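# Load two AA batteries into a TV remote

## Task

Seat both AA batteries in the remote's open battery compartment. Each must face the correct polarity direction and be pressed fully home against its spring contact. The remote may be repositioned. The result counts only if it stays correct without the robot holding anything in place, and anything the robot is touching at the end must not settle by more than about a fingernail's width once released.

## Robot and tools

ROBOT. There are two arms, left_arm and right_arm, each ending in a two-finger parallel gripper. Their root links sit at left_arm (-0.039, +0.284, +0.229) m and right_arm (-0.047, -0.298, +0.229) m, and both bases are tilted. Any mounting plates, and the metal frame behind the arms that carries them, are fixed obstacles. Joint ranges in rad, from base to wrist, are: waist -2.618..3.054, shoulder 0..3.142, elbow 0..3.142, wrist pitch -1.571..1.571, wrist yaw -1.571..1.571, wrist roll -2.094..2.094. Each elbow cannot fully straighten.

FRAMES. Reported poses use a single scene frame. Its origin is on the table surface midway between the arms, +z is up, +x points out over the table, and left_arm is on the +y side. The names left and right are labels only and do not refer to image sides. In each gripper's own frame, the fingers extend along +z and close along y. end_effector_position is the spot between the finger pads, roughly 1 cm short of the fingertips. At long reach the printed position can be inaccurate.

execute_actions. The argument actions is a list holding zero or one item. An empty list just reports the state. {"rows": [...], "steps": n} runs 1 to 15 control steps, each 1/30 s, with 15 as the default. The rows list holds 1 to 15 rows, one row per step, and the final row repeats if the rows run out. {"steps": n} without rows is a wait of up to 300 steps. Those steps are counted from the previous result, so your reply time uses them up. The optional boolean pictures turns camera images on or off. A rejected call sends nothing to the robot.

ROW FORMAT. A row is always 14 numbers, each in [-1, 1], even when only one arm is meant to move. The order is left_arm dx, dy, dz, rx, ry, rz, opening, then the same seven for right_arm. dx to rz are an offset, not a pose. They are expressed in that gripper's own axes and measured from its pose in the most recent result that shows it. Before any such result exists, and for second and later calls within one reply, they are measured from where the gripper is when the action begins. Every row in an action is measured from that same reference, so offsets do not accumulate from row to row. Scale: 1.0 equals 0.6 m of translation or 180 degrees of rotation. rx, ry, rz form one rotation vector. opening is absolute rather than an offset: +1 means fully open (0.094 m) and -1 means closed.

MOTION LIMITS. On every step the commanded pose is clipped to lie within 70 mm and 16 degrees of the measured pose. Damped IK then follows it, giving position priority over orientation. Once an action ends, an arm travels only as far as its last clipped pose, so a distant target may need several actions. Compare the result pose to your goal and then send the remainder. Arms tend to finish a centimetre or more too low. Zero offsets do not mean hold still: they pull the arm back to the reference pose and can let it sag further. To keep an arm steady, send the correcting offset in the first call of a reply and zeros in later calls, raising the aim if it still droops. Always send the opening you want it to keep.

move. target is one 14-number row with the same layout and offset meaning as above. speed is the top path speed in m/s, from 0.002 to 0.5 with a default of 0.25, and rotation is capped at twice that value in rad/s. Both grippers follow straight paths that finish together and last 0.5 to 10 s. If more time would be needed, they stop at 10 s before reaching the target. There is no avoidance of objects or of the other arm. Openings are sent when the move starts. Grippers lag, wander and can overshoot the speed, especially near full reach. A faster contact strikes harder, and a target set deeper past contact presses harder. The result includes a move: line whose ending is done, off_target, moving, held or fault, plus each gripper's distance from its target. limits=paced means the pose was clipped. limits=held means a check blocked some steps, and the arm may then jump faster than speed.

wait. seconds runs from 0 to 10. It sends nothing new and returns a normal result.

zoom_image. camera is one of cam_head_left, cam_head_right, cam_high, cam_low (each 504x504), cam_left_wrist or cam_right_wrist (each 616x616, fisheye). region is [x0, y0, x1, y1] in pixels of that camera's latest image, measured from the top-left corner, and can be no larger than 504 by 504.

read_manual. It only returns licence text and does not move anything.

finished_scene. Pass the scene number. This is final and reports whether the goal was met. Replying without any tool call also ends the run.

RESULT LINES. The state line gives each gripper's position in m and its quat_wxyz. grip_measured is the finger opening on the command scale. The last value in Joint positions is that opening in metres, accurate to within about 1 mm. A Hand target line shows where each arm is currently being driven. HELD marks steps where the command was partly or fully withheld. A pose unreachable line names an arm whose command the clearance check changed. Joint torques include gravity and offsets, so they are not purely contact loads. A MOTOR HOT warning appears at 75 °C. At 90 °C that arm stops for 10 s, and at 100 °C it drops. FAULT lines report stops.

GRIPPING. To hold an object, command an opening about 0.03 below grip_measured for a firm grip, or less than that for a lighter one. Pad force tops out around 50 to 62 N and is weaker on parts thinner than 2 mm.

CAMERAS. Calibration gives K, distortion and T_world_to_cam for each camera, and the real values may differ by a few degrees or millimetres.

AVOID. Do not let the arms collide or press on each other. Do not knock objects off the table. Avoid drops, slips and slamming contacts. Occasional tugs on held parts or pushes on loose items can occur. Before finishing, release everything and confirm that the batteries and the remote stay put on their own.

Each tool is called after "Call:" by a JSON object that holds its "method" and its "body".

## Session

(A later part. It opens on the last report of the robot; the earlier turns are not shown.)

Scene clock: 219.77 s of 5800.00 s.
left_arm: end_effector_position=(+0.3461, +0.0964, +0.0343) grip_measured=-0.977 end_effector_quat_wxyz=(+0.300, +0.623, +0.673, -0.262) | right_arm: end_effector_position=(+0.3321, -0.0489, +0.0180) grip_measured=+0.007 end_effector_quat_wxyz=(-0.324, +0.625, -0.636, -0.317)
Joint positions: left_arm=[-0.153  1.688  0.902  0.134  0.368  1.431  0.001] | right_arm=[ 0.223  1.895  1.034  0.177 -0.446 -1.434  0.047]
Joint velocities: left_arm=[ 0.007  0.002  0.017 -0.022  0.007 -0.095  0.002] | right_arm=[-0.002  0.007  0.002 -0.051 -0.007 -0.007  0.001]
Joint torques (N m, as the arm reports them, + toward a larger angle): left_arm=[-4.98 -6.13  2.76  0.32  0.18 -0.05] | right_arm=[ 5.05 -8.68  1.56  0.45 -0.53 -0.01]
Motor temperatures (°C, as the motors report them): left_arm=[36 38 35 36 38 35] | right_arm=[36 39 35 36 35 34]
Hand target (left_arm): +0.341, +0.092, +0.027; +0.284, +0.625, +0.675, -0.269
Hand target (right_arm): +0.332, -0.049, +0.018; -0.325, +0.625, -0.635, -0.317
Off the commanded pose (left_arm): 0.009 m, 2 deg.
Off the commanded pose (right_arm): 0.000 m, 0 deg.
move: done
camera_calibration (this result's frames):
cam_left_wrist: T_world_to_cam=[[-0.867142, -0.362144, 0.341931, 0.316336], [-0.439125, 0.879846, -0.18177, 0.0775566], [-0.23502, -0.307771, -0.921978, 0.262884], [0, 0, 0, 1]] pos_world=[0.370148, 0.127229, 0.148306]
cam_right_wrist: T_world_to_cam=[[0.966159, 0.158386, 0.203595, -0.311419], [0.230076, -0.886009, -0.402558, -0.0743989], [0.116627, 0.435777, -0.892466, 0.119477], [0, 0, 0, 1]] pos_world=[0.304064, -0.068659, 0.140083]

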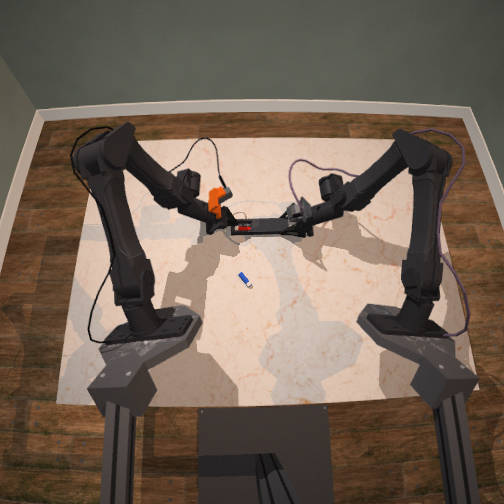

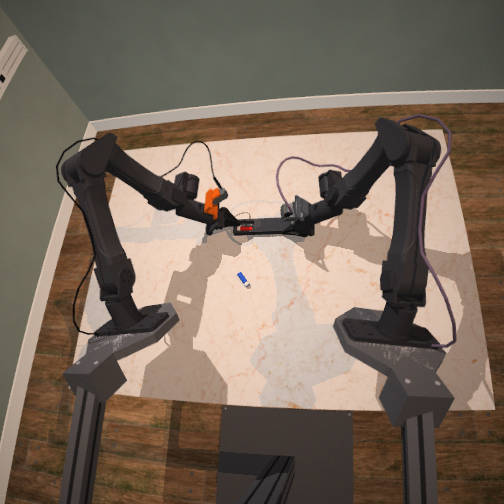

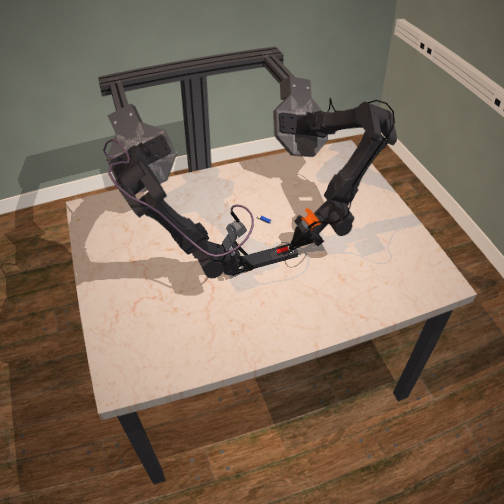

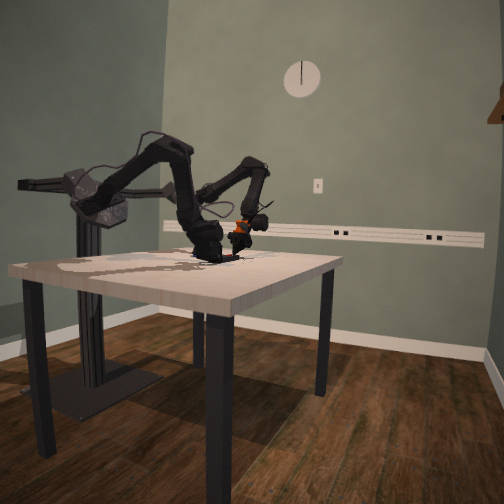

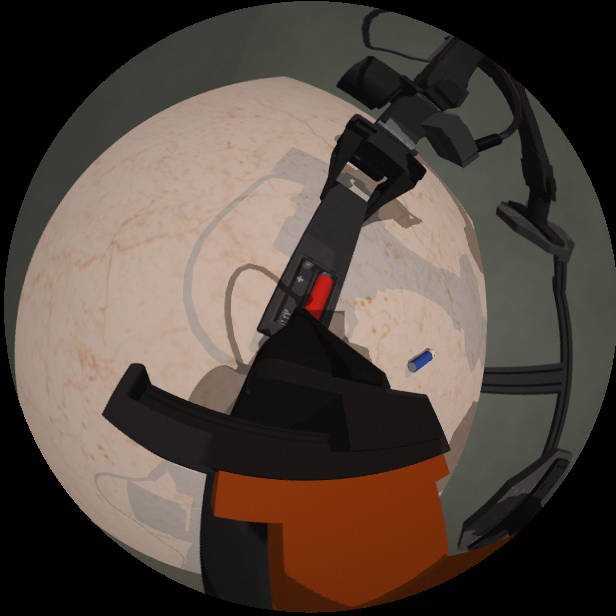

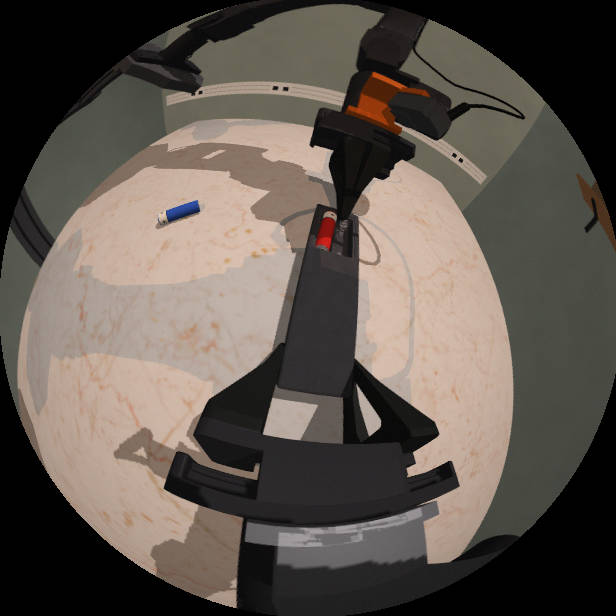

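Call:
{"method": "move", "body": {"target": [0.003,0,-0.028,0,0,0,-1,0,0,0,0,0,0,-0.02], "speed": 0.04}}

Call:
{"method": "move", "body": {"target": [0,-0.017,0,0.015,0,0,-0.88,0,0,0,0,0,0,-0.02], "speed": 0.04}}

Call:
{"method": "zoom_image", "body": {"camera": "cam_right_wrist", "region": [280,150,400,270]}}

Call:
{"method": "zoom_image", "body": {"camera": "cam_left_wrist", "region": [240,200,390,350]}}

Call:
{"method": "zoom_image", "body": {"camera": "cam_high", "region": [260,220,320,280]}}

Scene clock: 224.70 s of 5800.00 s.
left_arm: end_effector_position=(+0.3569, +0.1106, +0.0415) grip_measured=-0.977 end_effector_quat_wxyz=(+0.304, +0.621, +0.678, -0.248) | right_arm: end_effector_position=(+0.3321, -0.0489, +0.0180) grip_measured=+0.007 end_effector_quat_wxyz=(-0.324, +0.625, -0.636, -0.317)
Joint positions: left_arm=[-0.129  1.64   0.902  0.108  0.37   1.438  0.001] | right_arm=[ 0.223  1.895  1.034  0.177 -0.446 -1.434  0.047]
Joint velocities: left_arm=[ 0.002 -0.007  0.022 -0.007 -0.022 -0.022  0.   ] | right_arm=[ 0.007  0.012 -0.012  0.007 -0.022 -0.007  0.   ]
Joint torques (N m, as the arm reports them, + toward a larger angle): left_arm=[-3.77 -9.68 -0.28  0.41  0.51  0.04] | right_arm=[ 4.97 -8.68  1.58  0.47 -0.53 -0.01]
Motor temperatures (°C, as the motors report them): left_arm=[36 38 35 36 38 35] | right_arm=[37 39 35 36 35 34]
Hand target (left_arm): +0.345, +0.110, +0.044; +0.300, +0.623, +0.673, -0.262
Hand target (right_arm): +0.332, -0.049, +0.018; -0.324, +0.625, -0.636, -0.317
Off the commanded pose (left_arm): 0.013 m, 2 deg.
Off the commanded pose (right_arm): 0.000 m, 0 deg.
After step 90, 1.17 s passed at rest.
move: off_target (left_arm)
camera_calibration (this result's frames):
cam_left_wrist: T_world_to_cam=[[-0.8664, -0.383945, 0.319278, 0.331466], [-0.452607, 0.873907, -0.177295, 0.0763767], [-0.210948, -0.298116, -0.930929, 0.267124], [0, 0, 0, 1]] pos_world=[0.3781, 0.140152, 0.156385]
cam_right_wrist: T_world_to_cam=[[0.966159, 0.158386, 0.203595, -0.311419], [0.230076, -0.886009, -0.402558, -0.0743989], [0.116627, 0.435777, -0.892466, 0.119477], [0, 0, 0, 1]] pos_world=[0.304064, -0.068659, 0.140083]

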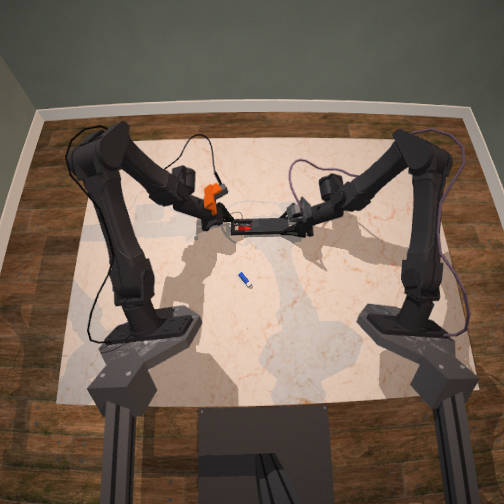

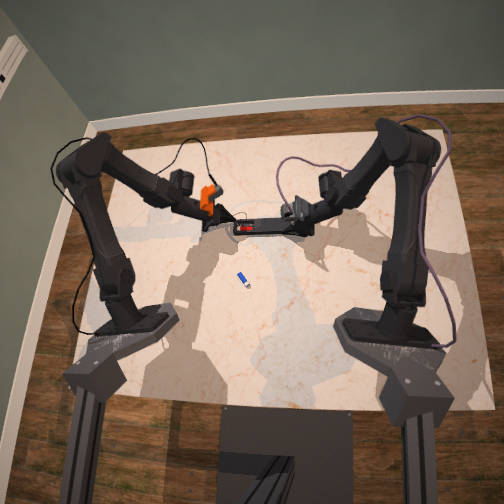

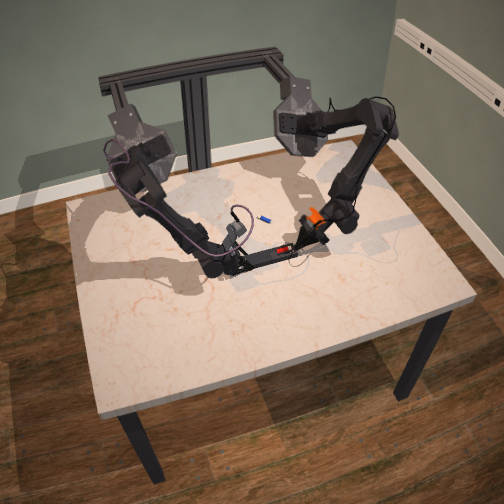

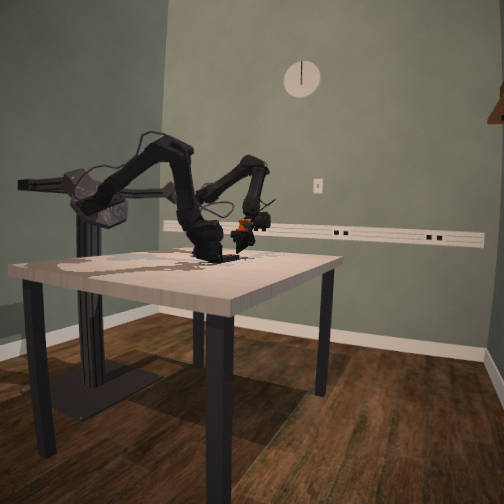

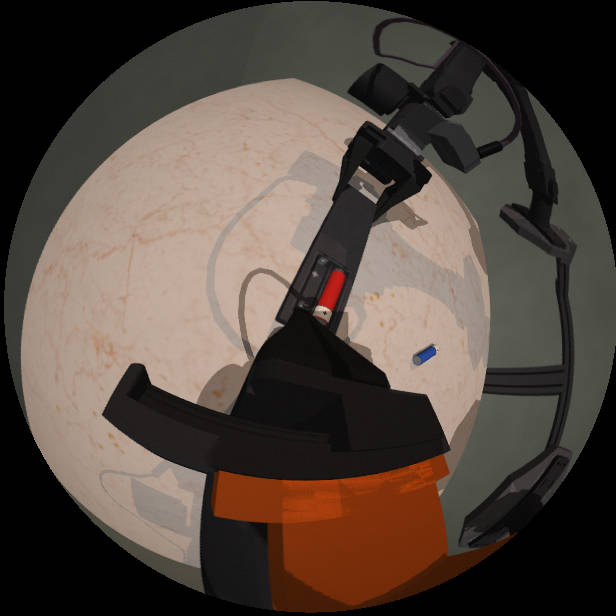

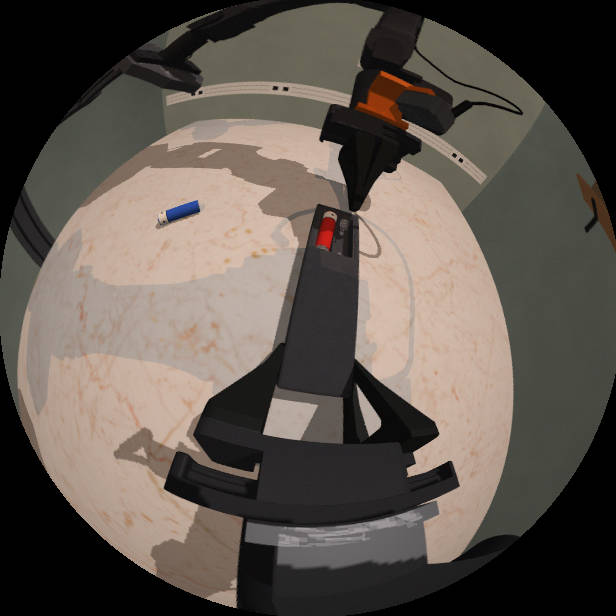

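Scene clock: 225.60 s of 5800.00 s.
left_arm: end_effector_position=(+0.3478, +0.1106, +0.0404) grip_measured=-0.883 end_effector_quat_wxyz=(+0.291, +0.625, +0.676, -0.259) | right_arm: end_effector_position=(+0.3321, -0.0489, +0.0180) grip_measured=+0.007 end_effector_quat_wxyz=(-0.324, +0.625, -0.636, -0.317)
Joint positions: left_arm=[-0.129  1.64   0.902  0.07   0.37   1.446  0.005] | right_arm=[ 0.223  1.895  1.034  0.177 -0.446 -1.434  0.047]
Joint velocities: left_arm=[-0.017 -0.002 -0.012  0.037 -0.037  0.007 -0.001] | right_arm=[ 0.012 -0.017 -0.007  0.051  0.051  0.051 -0.   ]
Joint torques (N m, as the arm reports them, + toward a larger angle): left_arm=[-3.92 -8.43  1.77  0.34  0.39  0.09] | right_arm=[ 4.99 -8.69  1.56  0.45 -0.52 -0.01]
Motor temperatures (°C, as the motors report them): left_arm=[36 38 35 36 38 35] | right_arm=[37 39 35 36 35 34]
Hand target (left_arm): +0.347, +0.109, +0.041; +0.290, +0.628, +0.672, -0.264
Hand target (right_arm): +0.332, -0.049, +0.018; -0.324, +0.625, -0.636, -0.317
Off the commanded pose (left_arm): 0.002 m, 1 deg.
Off the commanded pose (right_arm): 0.000 m, 0 deg.
move: done
camera_calibration (this result's frames):
cam_left_wrist: T_world_to_cam=[[-0.864682, -0.36624, 0.343792, 0.320408], [-0.438798, 0.883848, -0.162077, 0.0656093], [-0.244501, -0.291, -0.924953, 0.274839], [0, 0, 0, 1]] pos_world=[0.373038, 0.139336, 0.154693]
cam_right_wrist: T_world_to_cam=[[0.966159, 0.158386, 0.203595, -0.311419], [0.230076, -0.886009, -0.402558, -0.0743989], [0.116627, 0.435777, -0.892466, 0.119477], [0, 0, 0, 1]] pos_world=[0.304064, -0.068659, 0.140083]

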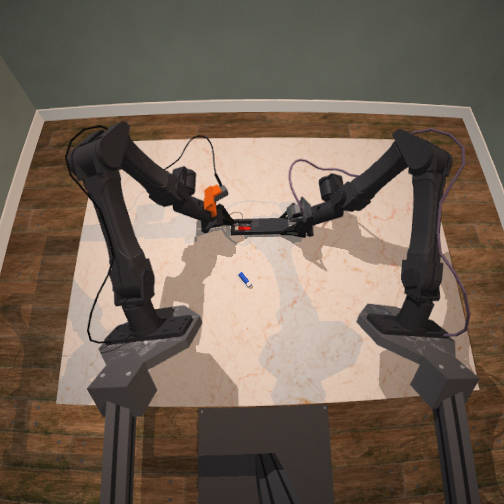

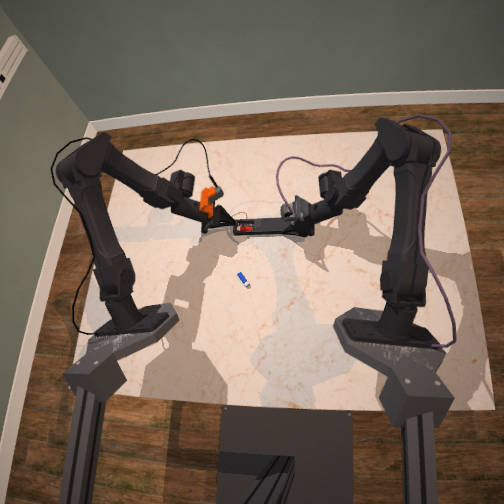

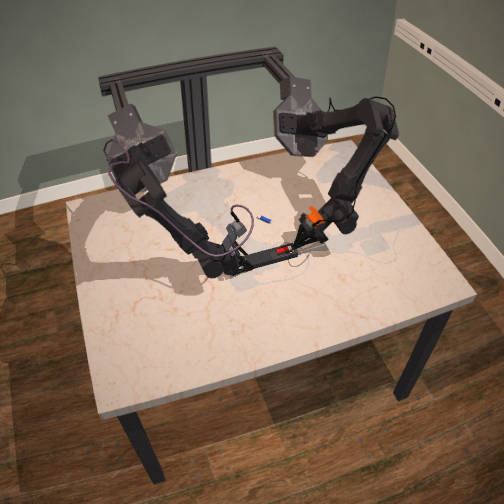

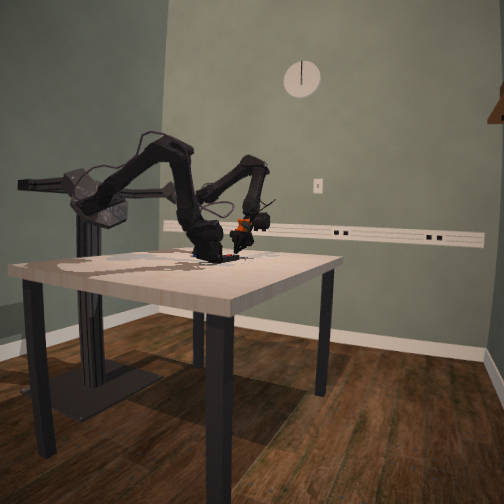

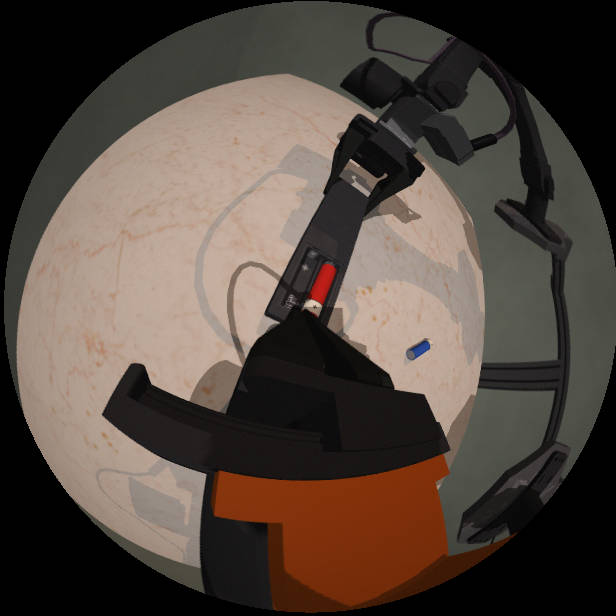

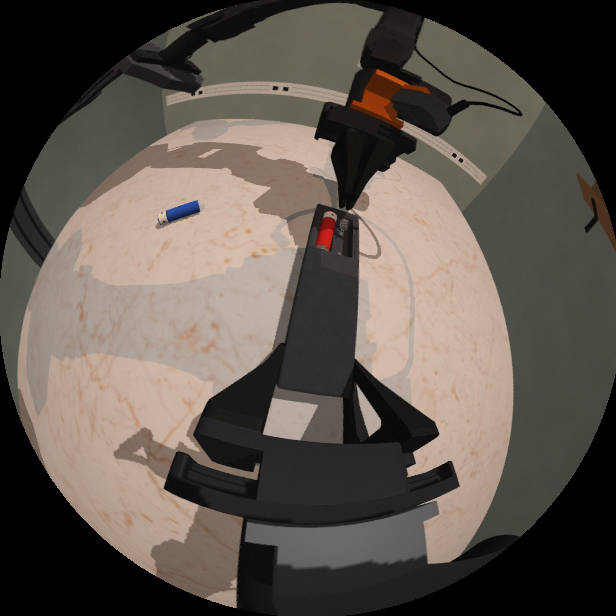

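Region (280, 150, 400, 270) of cam_right_wrist's 616x616 image, scaled by 4.200, with more detail than that image has.

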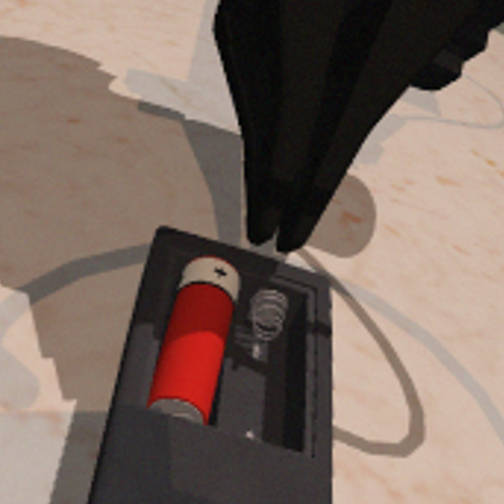

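Region (240, 200, 390, 350) of cam_left_wrist's 616x616 image, scaled by 3.360, with more detail than that image has.

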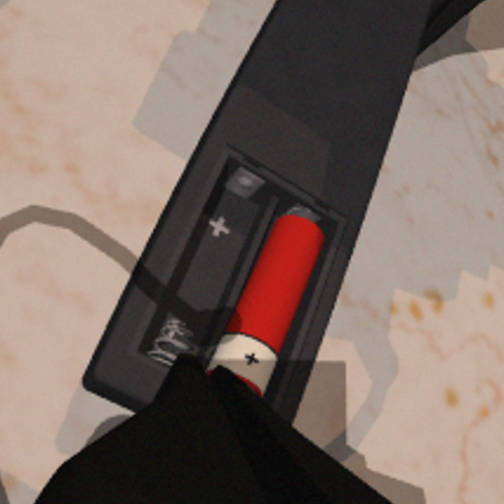

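Region (260, 220, 320, 280) of cam_high's 504x504 image, scaled by 8.400, with more detail than that image has.

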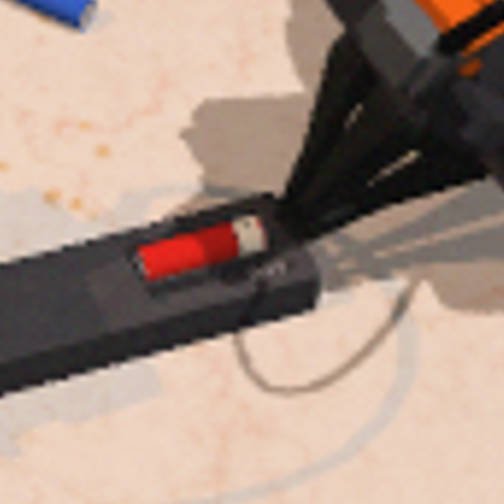

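Call:
{"method": "move", "body": {"target": [0,-0.019,0,0.017,0,0,-0.88,0,0,0,0,0,0,-0.02], "speed": 0.04}}

Call:
{"method": "move", "body": {"target": [-0.004,0,0.022,0,0,0,-0.88,0,0,0,0,0,0,-0.02], "speed": 0.02}}

Call:
{"method": "zoom_image", "body": {"camera": "cam_right_wrist", "region": [280,150,400,270]}}

Call:
{"method": "zoom_image", "body": {"camera": "cam_left_wrist", "region": [240,200,390,350]}}

Call:
{"method": "zoom_image", "body": {"camera": "cam_high", "region": [260,220,320,280]}}

Scene clock: 228.67 s of 5800.00 s.
left_arm: end_effector_position=(+0.3368, +0.1107, +0.0395) grip_measured=-0.883 end_effector_quat_wxyz=(+0.274, +0.629, +0.674, -0.273) | right_arm: end_effector_position=(+0.3321, -0.0489, +0.0180) grip_measured=+0.007 end_effector_quat_wxyz=(-0.324, +0.625, -0.636, -0.317)
Joint positions: left_arm=[-0.129  1.64   0.902  0.023  0.37   1.456  0.005] | right_arm=[ 0.223  1.895  1.034  0.177 -0.446 -1.434  0.047]
Joint velocities: left_arm=[-0.002 -0.012  0.007 -0.007 -0.037 -0.037 -0.   ] | right_arm=[-0.007 -0.007  0.002 -0.007 -0.066 -0.007 -0.   ]
Joint torques (N m, as the arm reports them, + toward a larger angle): left_arm=[-3.92 -8.3   1.84  0.34  0.39  0.15] | right_arm=[ 4.96 -8.71  1.59  0.45 -0.53  0.  ]
Motor temperatures (°C, as the motors report them): left_arm=[36 38 35 36 38 35] | right_arm=[37 39 35 36 35 34]
Hand target (left_arm): +0.336, +0.110, +0.040; +0.274, +0.632, +0.669, -0.277
Hand target (right_arm): +0.332, -0.049, +0.018; -0.324, +0.625, -0.636, -0.317
Off the commanded pose (left_arm): 0.001 m, 1 deg.
Off the commanded pose (right_arm): 0.000 m, 0 deg.
move: done
camera_calibration (this result's frames):
cam_left_wrist: T_world_to_cam=[[-0.861201, -0.344558, 0.373649, 0.306446], [-0.420959, 0.895502, -0.144463, 0.0524902], [-0.284827, -0.281703, -0.916252, 0.283563], [0, 0, 0, 1]] pos_world=[0.366774, 0.138464, 0.152895]
cam_right_wrist: T_world_to_cam=[[0.966159, 0.158386, 0.203595, -0.311419], [0.230076, -0.886009, -0.402558, -0.0743989], [0.116627, 0.435777, -0.892466, 0.119477], [0, 0, 0, 1]] pos_world=[0.304064, -0.068659, 0.140083]

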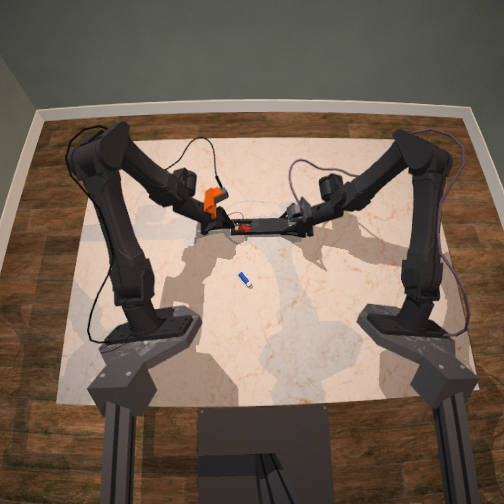

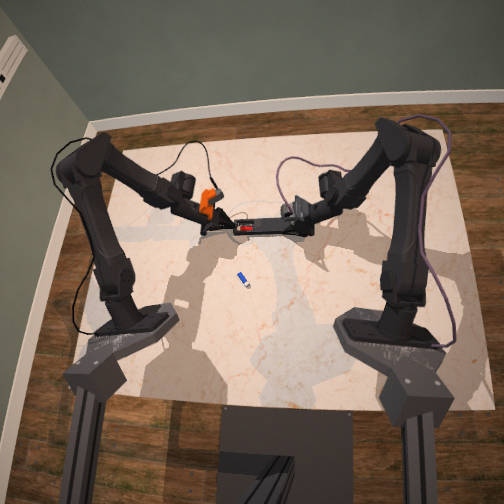

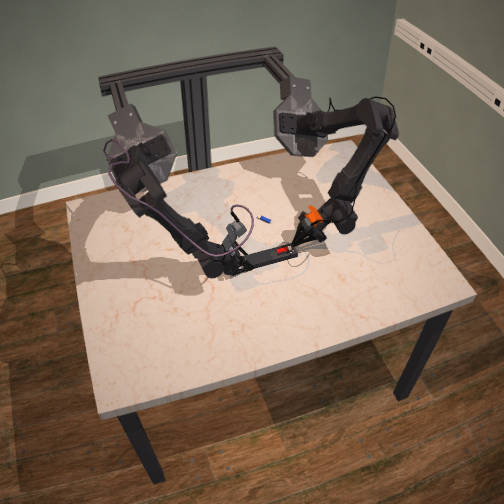

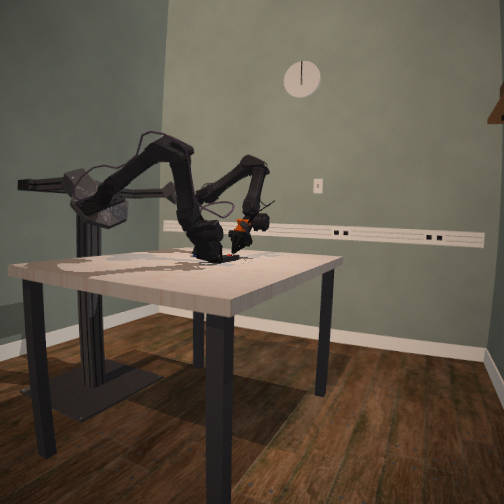

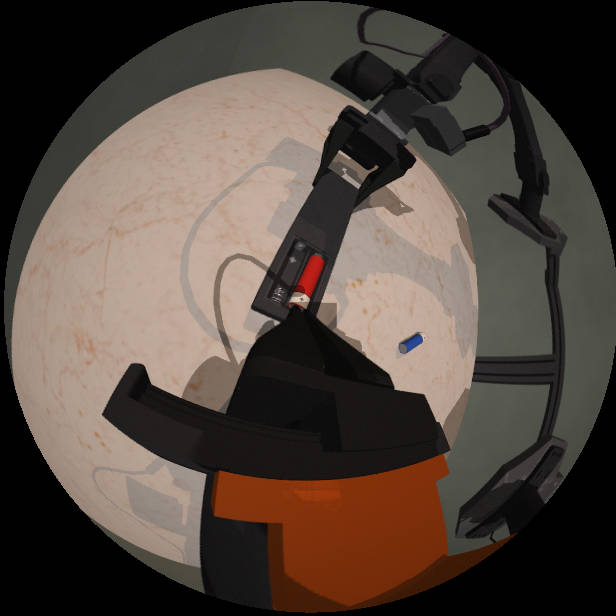

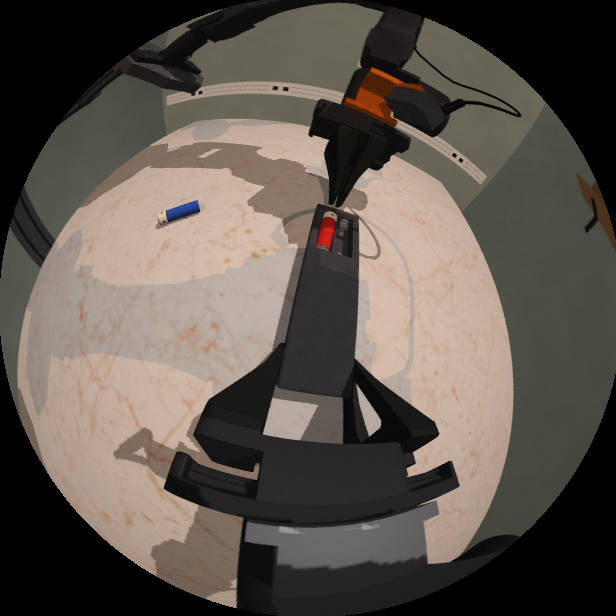

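Scene clock: 229.57 s of 5800.00 s.
left_arm: end_effector_position=(+0.3382, +0.1063, +0.0375) grip_measured=-0.883 end_effector_quat_wxyz=(+0.279, +0.628, +0.674, -0.271) | right_arm: end_effector_position=(+0.3321, -0.0489, +0.0180) grip_measured=+0.007 end_effector_quat_wxyz=(-0.324, +0.625, -0.636, -0.317)
Joint positions: left_arm=[-0.138  1.654  0.902  0.05   0.364  1.448  0.005] | right_arm=[ 0.223  1.895  1.034  0.177 -0.446 -1.434  0.047]
Joint velocities: left_arm=[-0.022  0.007  0.007 -0.007  0.051 -0.022 -0.001] | right_arm=[ 0.002  0.017 -0.017 -0.007  0.007 -0.037 -0.001]
Joint torques (N m, as the arm reports them, + toward a larger angle): left_arm=[-5.06 -6.04  2.19  0.55  0.24 -0.07] | right_arm=[ 5.02 -8.64  1.56  0.45 -0.53 -0.01]
Motor temperatures (°C, as the motors report them): left_arm=[36 38 35 36 38 35] | right_arm=[37 39 35 36 35 34]
Hand target (left_arm): +0.337, +0.100, +0.032; +0.275, +0.629, +0.674, -0.273
Hand target (right_arm): +0.332, -0.049, +0.018; -0.324, +0.625, -0.636, -0.317
Off the commanded pose (left_arm): 0.009 m, 1 deg.
Off the commanded pose (right_arm): 0.000 m, 0 deg.
move: done
camera_calibration (this result's frames):
cam_left_wrist: T_world_to_cam=[[-0.862265, -0.348838, 0.367166, 0.307975], [-0.42488, 0.892809, -0.149561, 0.0585302], [-0.275637, -0.284963, -0.918053, 0.278159], [0, 0, 0, 1]] pos_world=[0.367096, 0.134442, 0.15104]
cam_right_wrist: T_world_to_cam=[[0.966159, 0.158386, 0.203595, -0.311419], [0.230076, -0.886009, -0.402558, -0.0743989], [0.116627, 0.435777, -0.892466, 0.119477], [0, 0, 0, 1]] pos_world=[0.304064, -0.068659, 0.140083]

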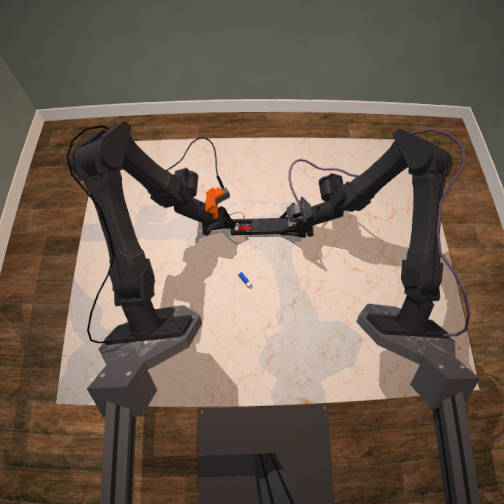

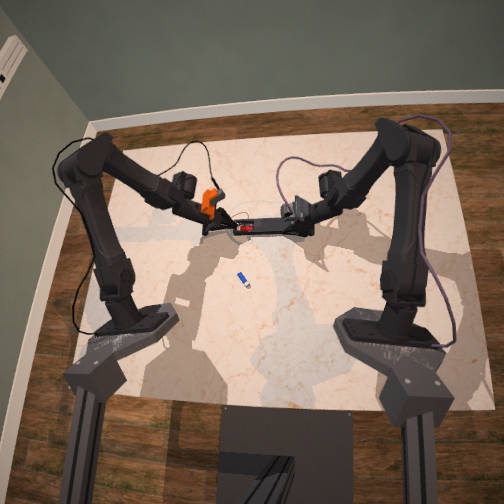

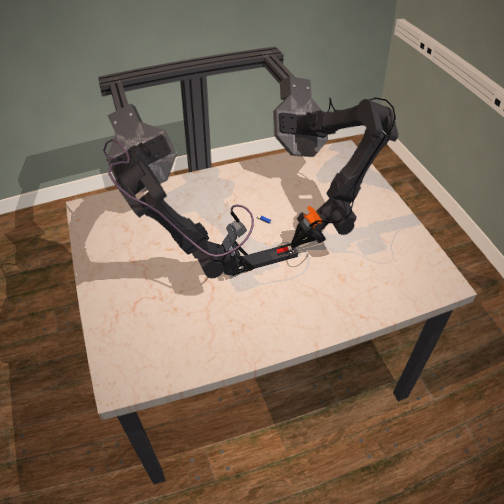

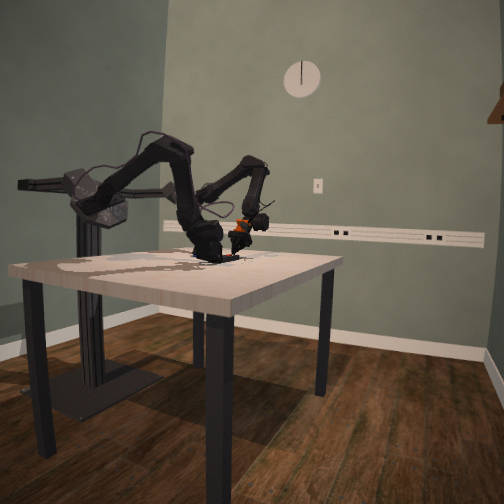

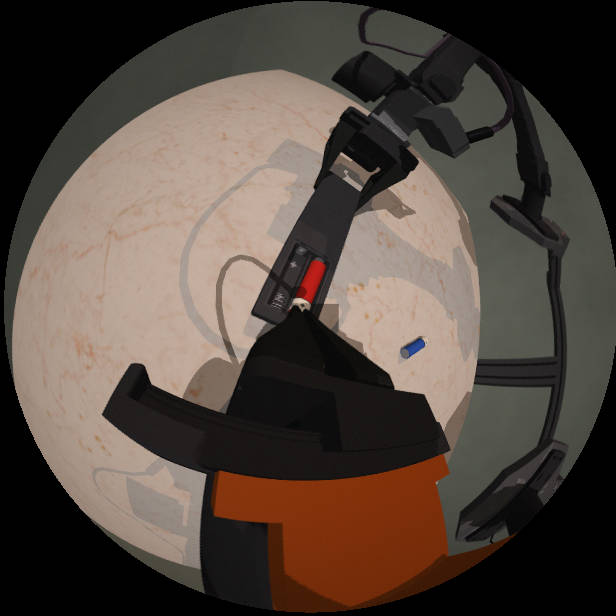

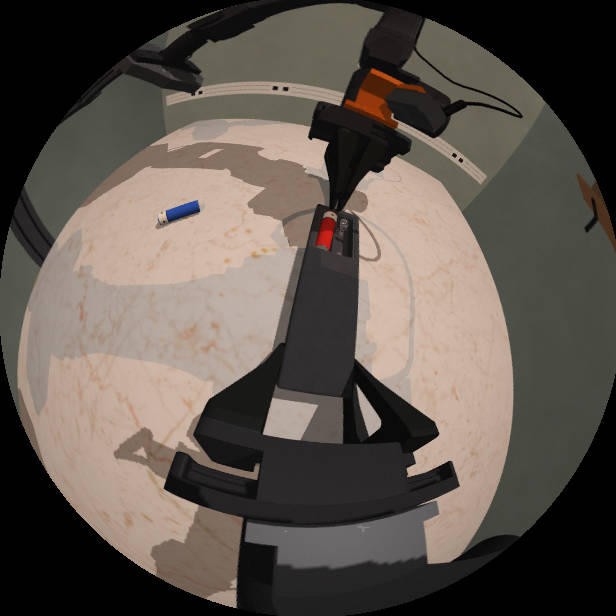

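Region (280, 150, 400, 270) of cam_right_wrist's 616x616 image, scaled by 4.200, with more detail than that image has.

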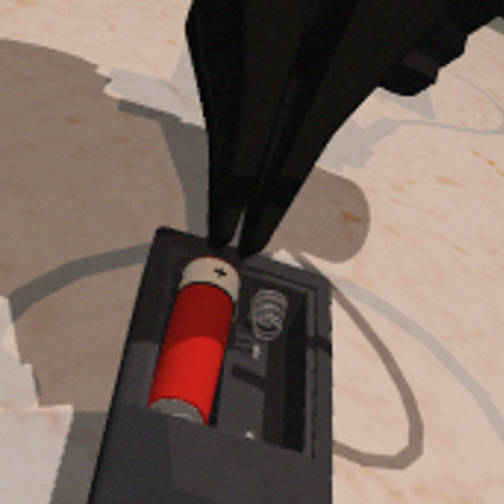

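Region (240, 200, 390, 350) of cam_left_wrist's 616x616 image, scaled by 3.360, with more detail than that image has.

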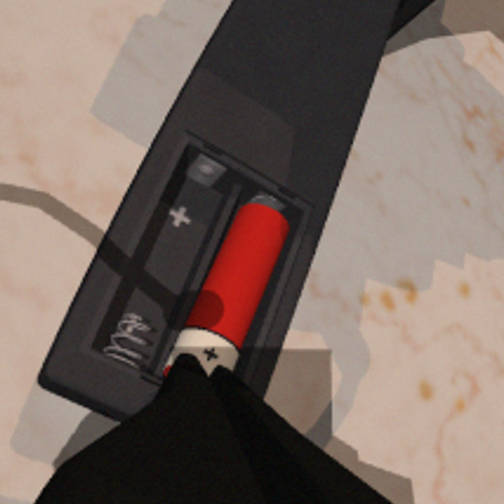

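Region (260, 220, 320, 280) of cam_high's 504x504 image, scaled by 8.400, with more detail than that image has.

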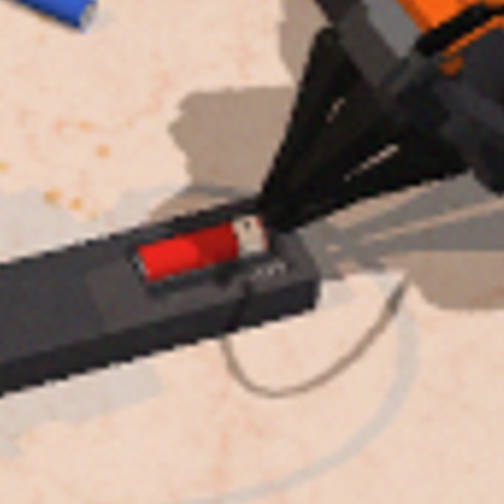

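Call:
{"method": "execute_actions", "body": {"actions": [{"rows":[[-0.002,-0.004,0.012,0.005,0,0,-0.88,0,0,0,0,0,0,-0.02],[-0.002,-0.006,0.013,0.007,0,0,-0.88,0,0,0,0,0,0,-0.02],[-0.002,-0.008,0.015,0.009,0,0,-0.88,0,0,0,0,0,0,-0.02],[-0.002,-0.009,0.018,0.011,0,0,-0.88,0,0,0,0,0,0,-0.02],[-0.002,-0.011,0.021,0.012,0,0,-0.88,0,0,0,0,0,0,-0.02],[-0.002,-0.012,0.024,0.014,0,0,-0.88,0,0,0,0,0,0,-0.02],[-0.002,-0.013,0.027,0.015,0,0,-0.88,0,0,0,0,0,0,-0.02],[-0.002,-0.015,0.030,0.016,0,0,-0.88,0,0,0,0,0,0,-0.02],[-0.002,-0.016,0.033,0.018,0,0,-0.88,0,0,0,0,0,0,-0.02],[-0.002,-0.017,0.036,0.019,0,0,-0.88,0,0,0,0,0,0,-0.02],[-0.002,-0.018,0.039,0.020,0,0,-0.88,0,0,0,0,0,0,-0.02],[-0.002,-0.019,0.042,0.021,0,0,-0.88,0,0,0,0,0,0,-0.02]],"steps":15}]}}

Call:
{"method": "zoom_image", "body": {"camera": "cam_right_wrist", "region": [280,150,400,270]}}

Call:
{"method": "zoom_image", "body": {"camera": "cam_left_wrist", "region": [240,200,390,350]}}

Call:
{"method": "zoom_image", "body": {"camera": "cam_high", "region": [260,220,320,280]}}

Scene clock: 234.27 s of 5800.00 s.
left_arm: end_effector_position=(+0.3369, +0.0973, +0.0347) grip_measured=-0.883 end_effector_quat_wxyz=(+0.276, +0.629, +0.669, -0.285) | right_arm: end_effector_position=(+0.3320, -0.0494, +0.0178) grip_measured=+0.007 end_effector_quat_wxyz=(-0.324, +0.624, -0.636, -0.318)
Joint positions: left_arm=[-0.15   1.689  0.934  0.031  0.375  1.447  0.006] | right_arm=[ 0.221  1.895  1.034  0.175 -0.447 -1.434  0.047]
Joint velocities: left_arm=[-0.007  0.007  0.027 -0.051  0.037 -0.007  0.   ] | right_arm=[-0.002  0.007 -0.012 -0.037  0.037 -0.022 -0.001]
Joint torques (N m, as the arm reports them, + toward a larger angle): left_arm=[-5.77 -3.85  2.73  0.48  0.13  0.04] | right_arm=[ 5.08 -8.68  1.59  0.47 -0.51  0.  ]
Motor temperatures (°C, as the motors report them): left_arm=[36 38 35 36 38 35] | right_arm=[37 39 35 36 35 34]
Hand target (left_arm): +0.326, +0.087, +0.022; +0.258, +0.637, +0.665, -0.293
Hand target (right_arm): +0.332, -0.049, +0.018; -0.324, +0.625, -0.636, -0.317
Off the commanded pose (left_arm): 0.020 m, 2 deg.
Off the commanded pose (right_arm): 0.001 m, 0 deg.
Steps of this call (steps 1 to 90: nothing new was sent; then 1.20 s passed at rest; steps 91 to 105: all 15 steps of this action). Readings (end_effector_position):
91: left_arm (+0.3382, +0.1063, +0.0375) | right_arm (+0.3321, -0.0489, +0.0180)
92: left_arm (+0.3382, +0.1063, +0.0375) | right_arm (+0.3321, -0.0489, +0.0180)
94: left_arm (+0.3380, +0.1062, +0.0373) | right_arm (+0.3321, -0.0489, +0.0180)
98: left_arm (+0.3379, +0.1023, +0.0367) | right_arm (+0.3321, -0.0489, +0.0180)
105: the state above
camera_calibration (this result's frames):
cam_left_wrist: T_world_to_cam=[[-0.861257, -0.327334, 0.3887, 0.301595], [-0.412378, 0.897174, -0.158187, 0.0612668], [-0.296952, -0.296531, -0.907683, 0.28061], [0, 0, 0, 1]] pos_world=[0.368343, 0.126965, 0.147166]
cam_right_wrist: T_world_to_cam=[[0.966503, 0.158066, 0.202205, -0.311273], [0.229238, -0.885956, -0.403152, -0.074579], [0.11542, 0.436001, -0.892514, 0.119899], [0, 0, 0, 1]] pos_world=[0.304104, -0.069148, 0.139886]

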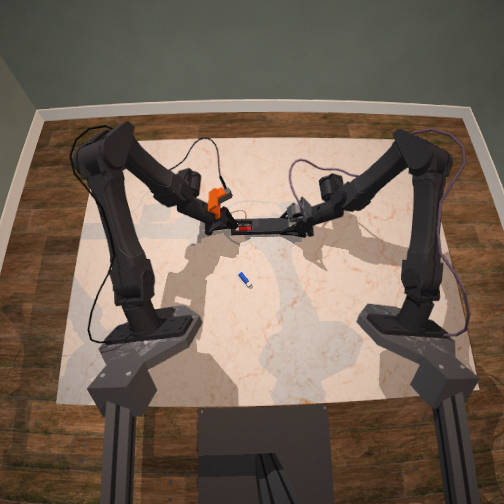

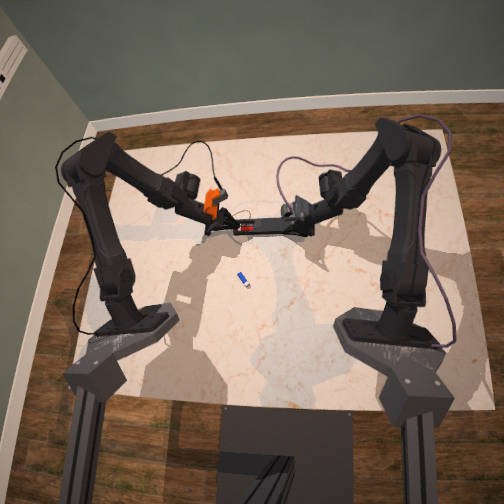

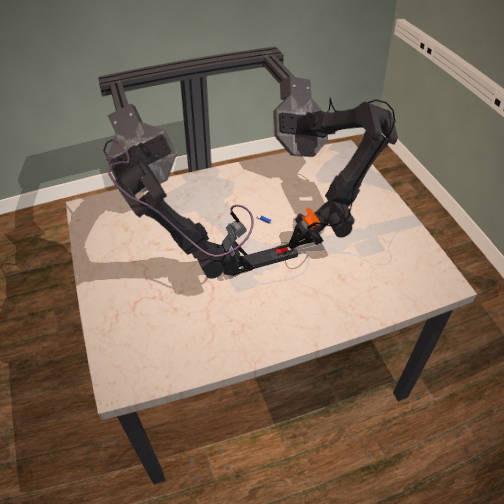

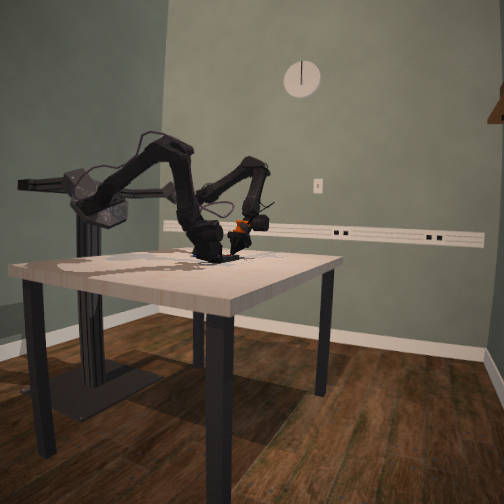

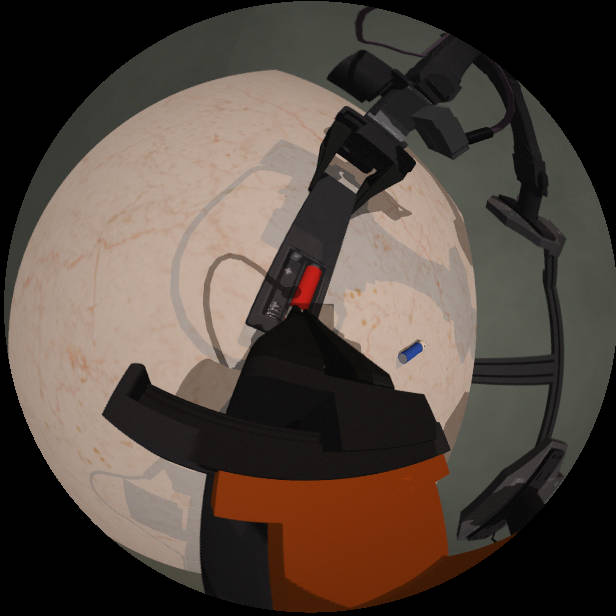

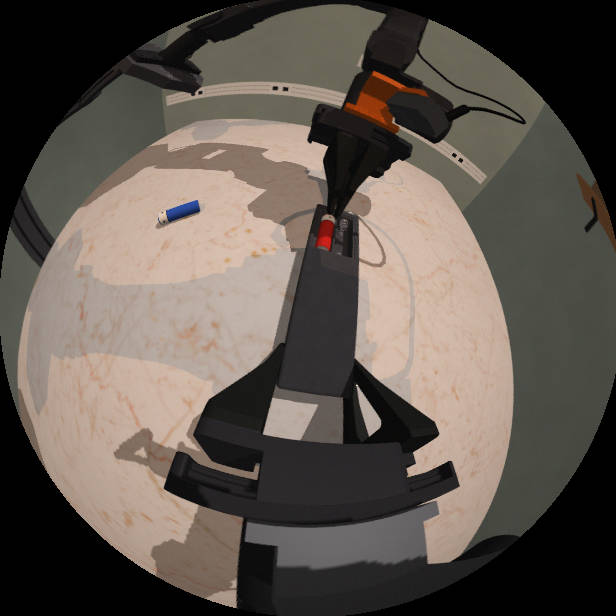

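Region (280, 150, 400, 270) of cam_right_wrist's 616x616 image, scaled by 4.200, with more detail than that image has.

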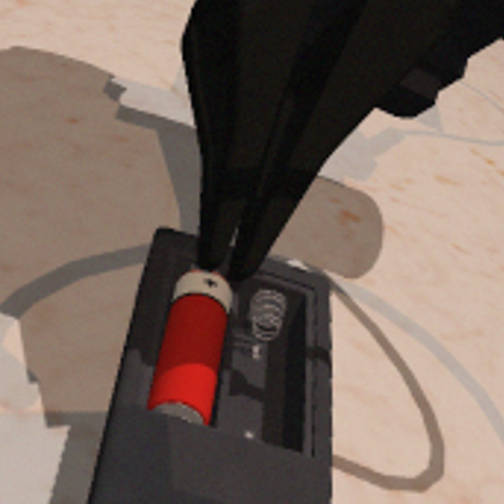

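Region (240, 200, 390, 350) of cam_left_wrist's 616x616 image, scaled by 3.360, with more detail than that image has.

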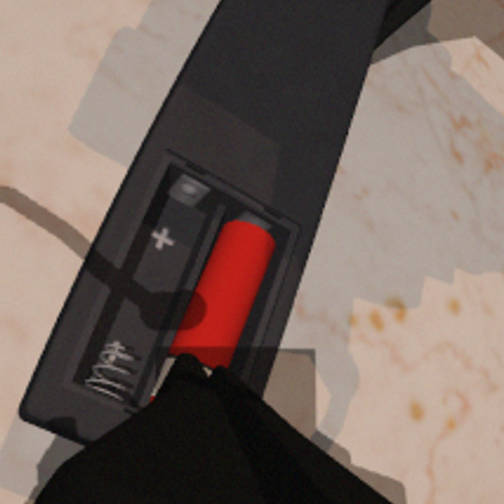

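Region (260, 220, 320, 280) of cam_high's 504x504 image, scaled by 8.400, with more detail than that image has.

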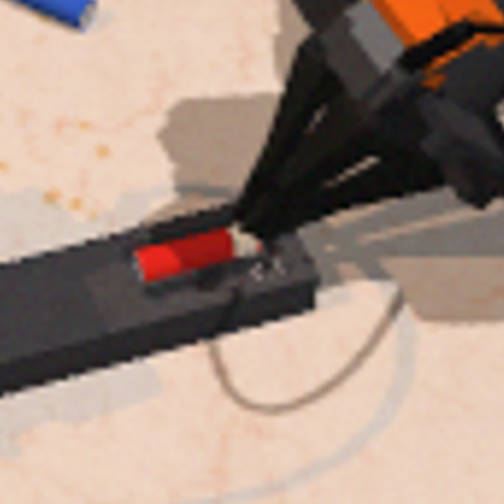

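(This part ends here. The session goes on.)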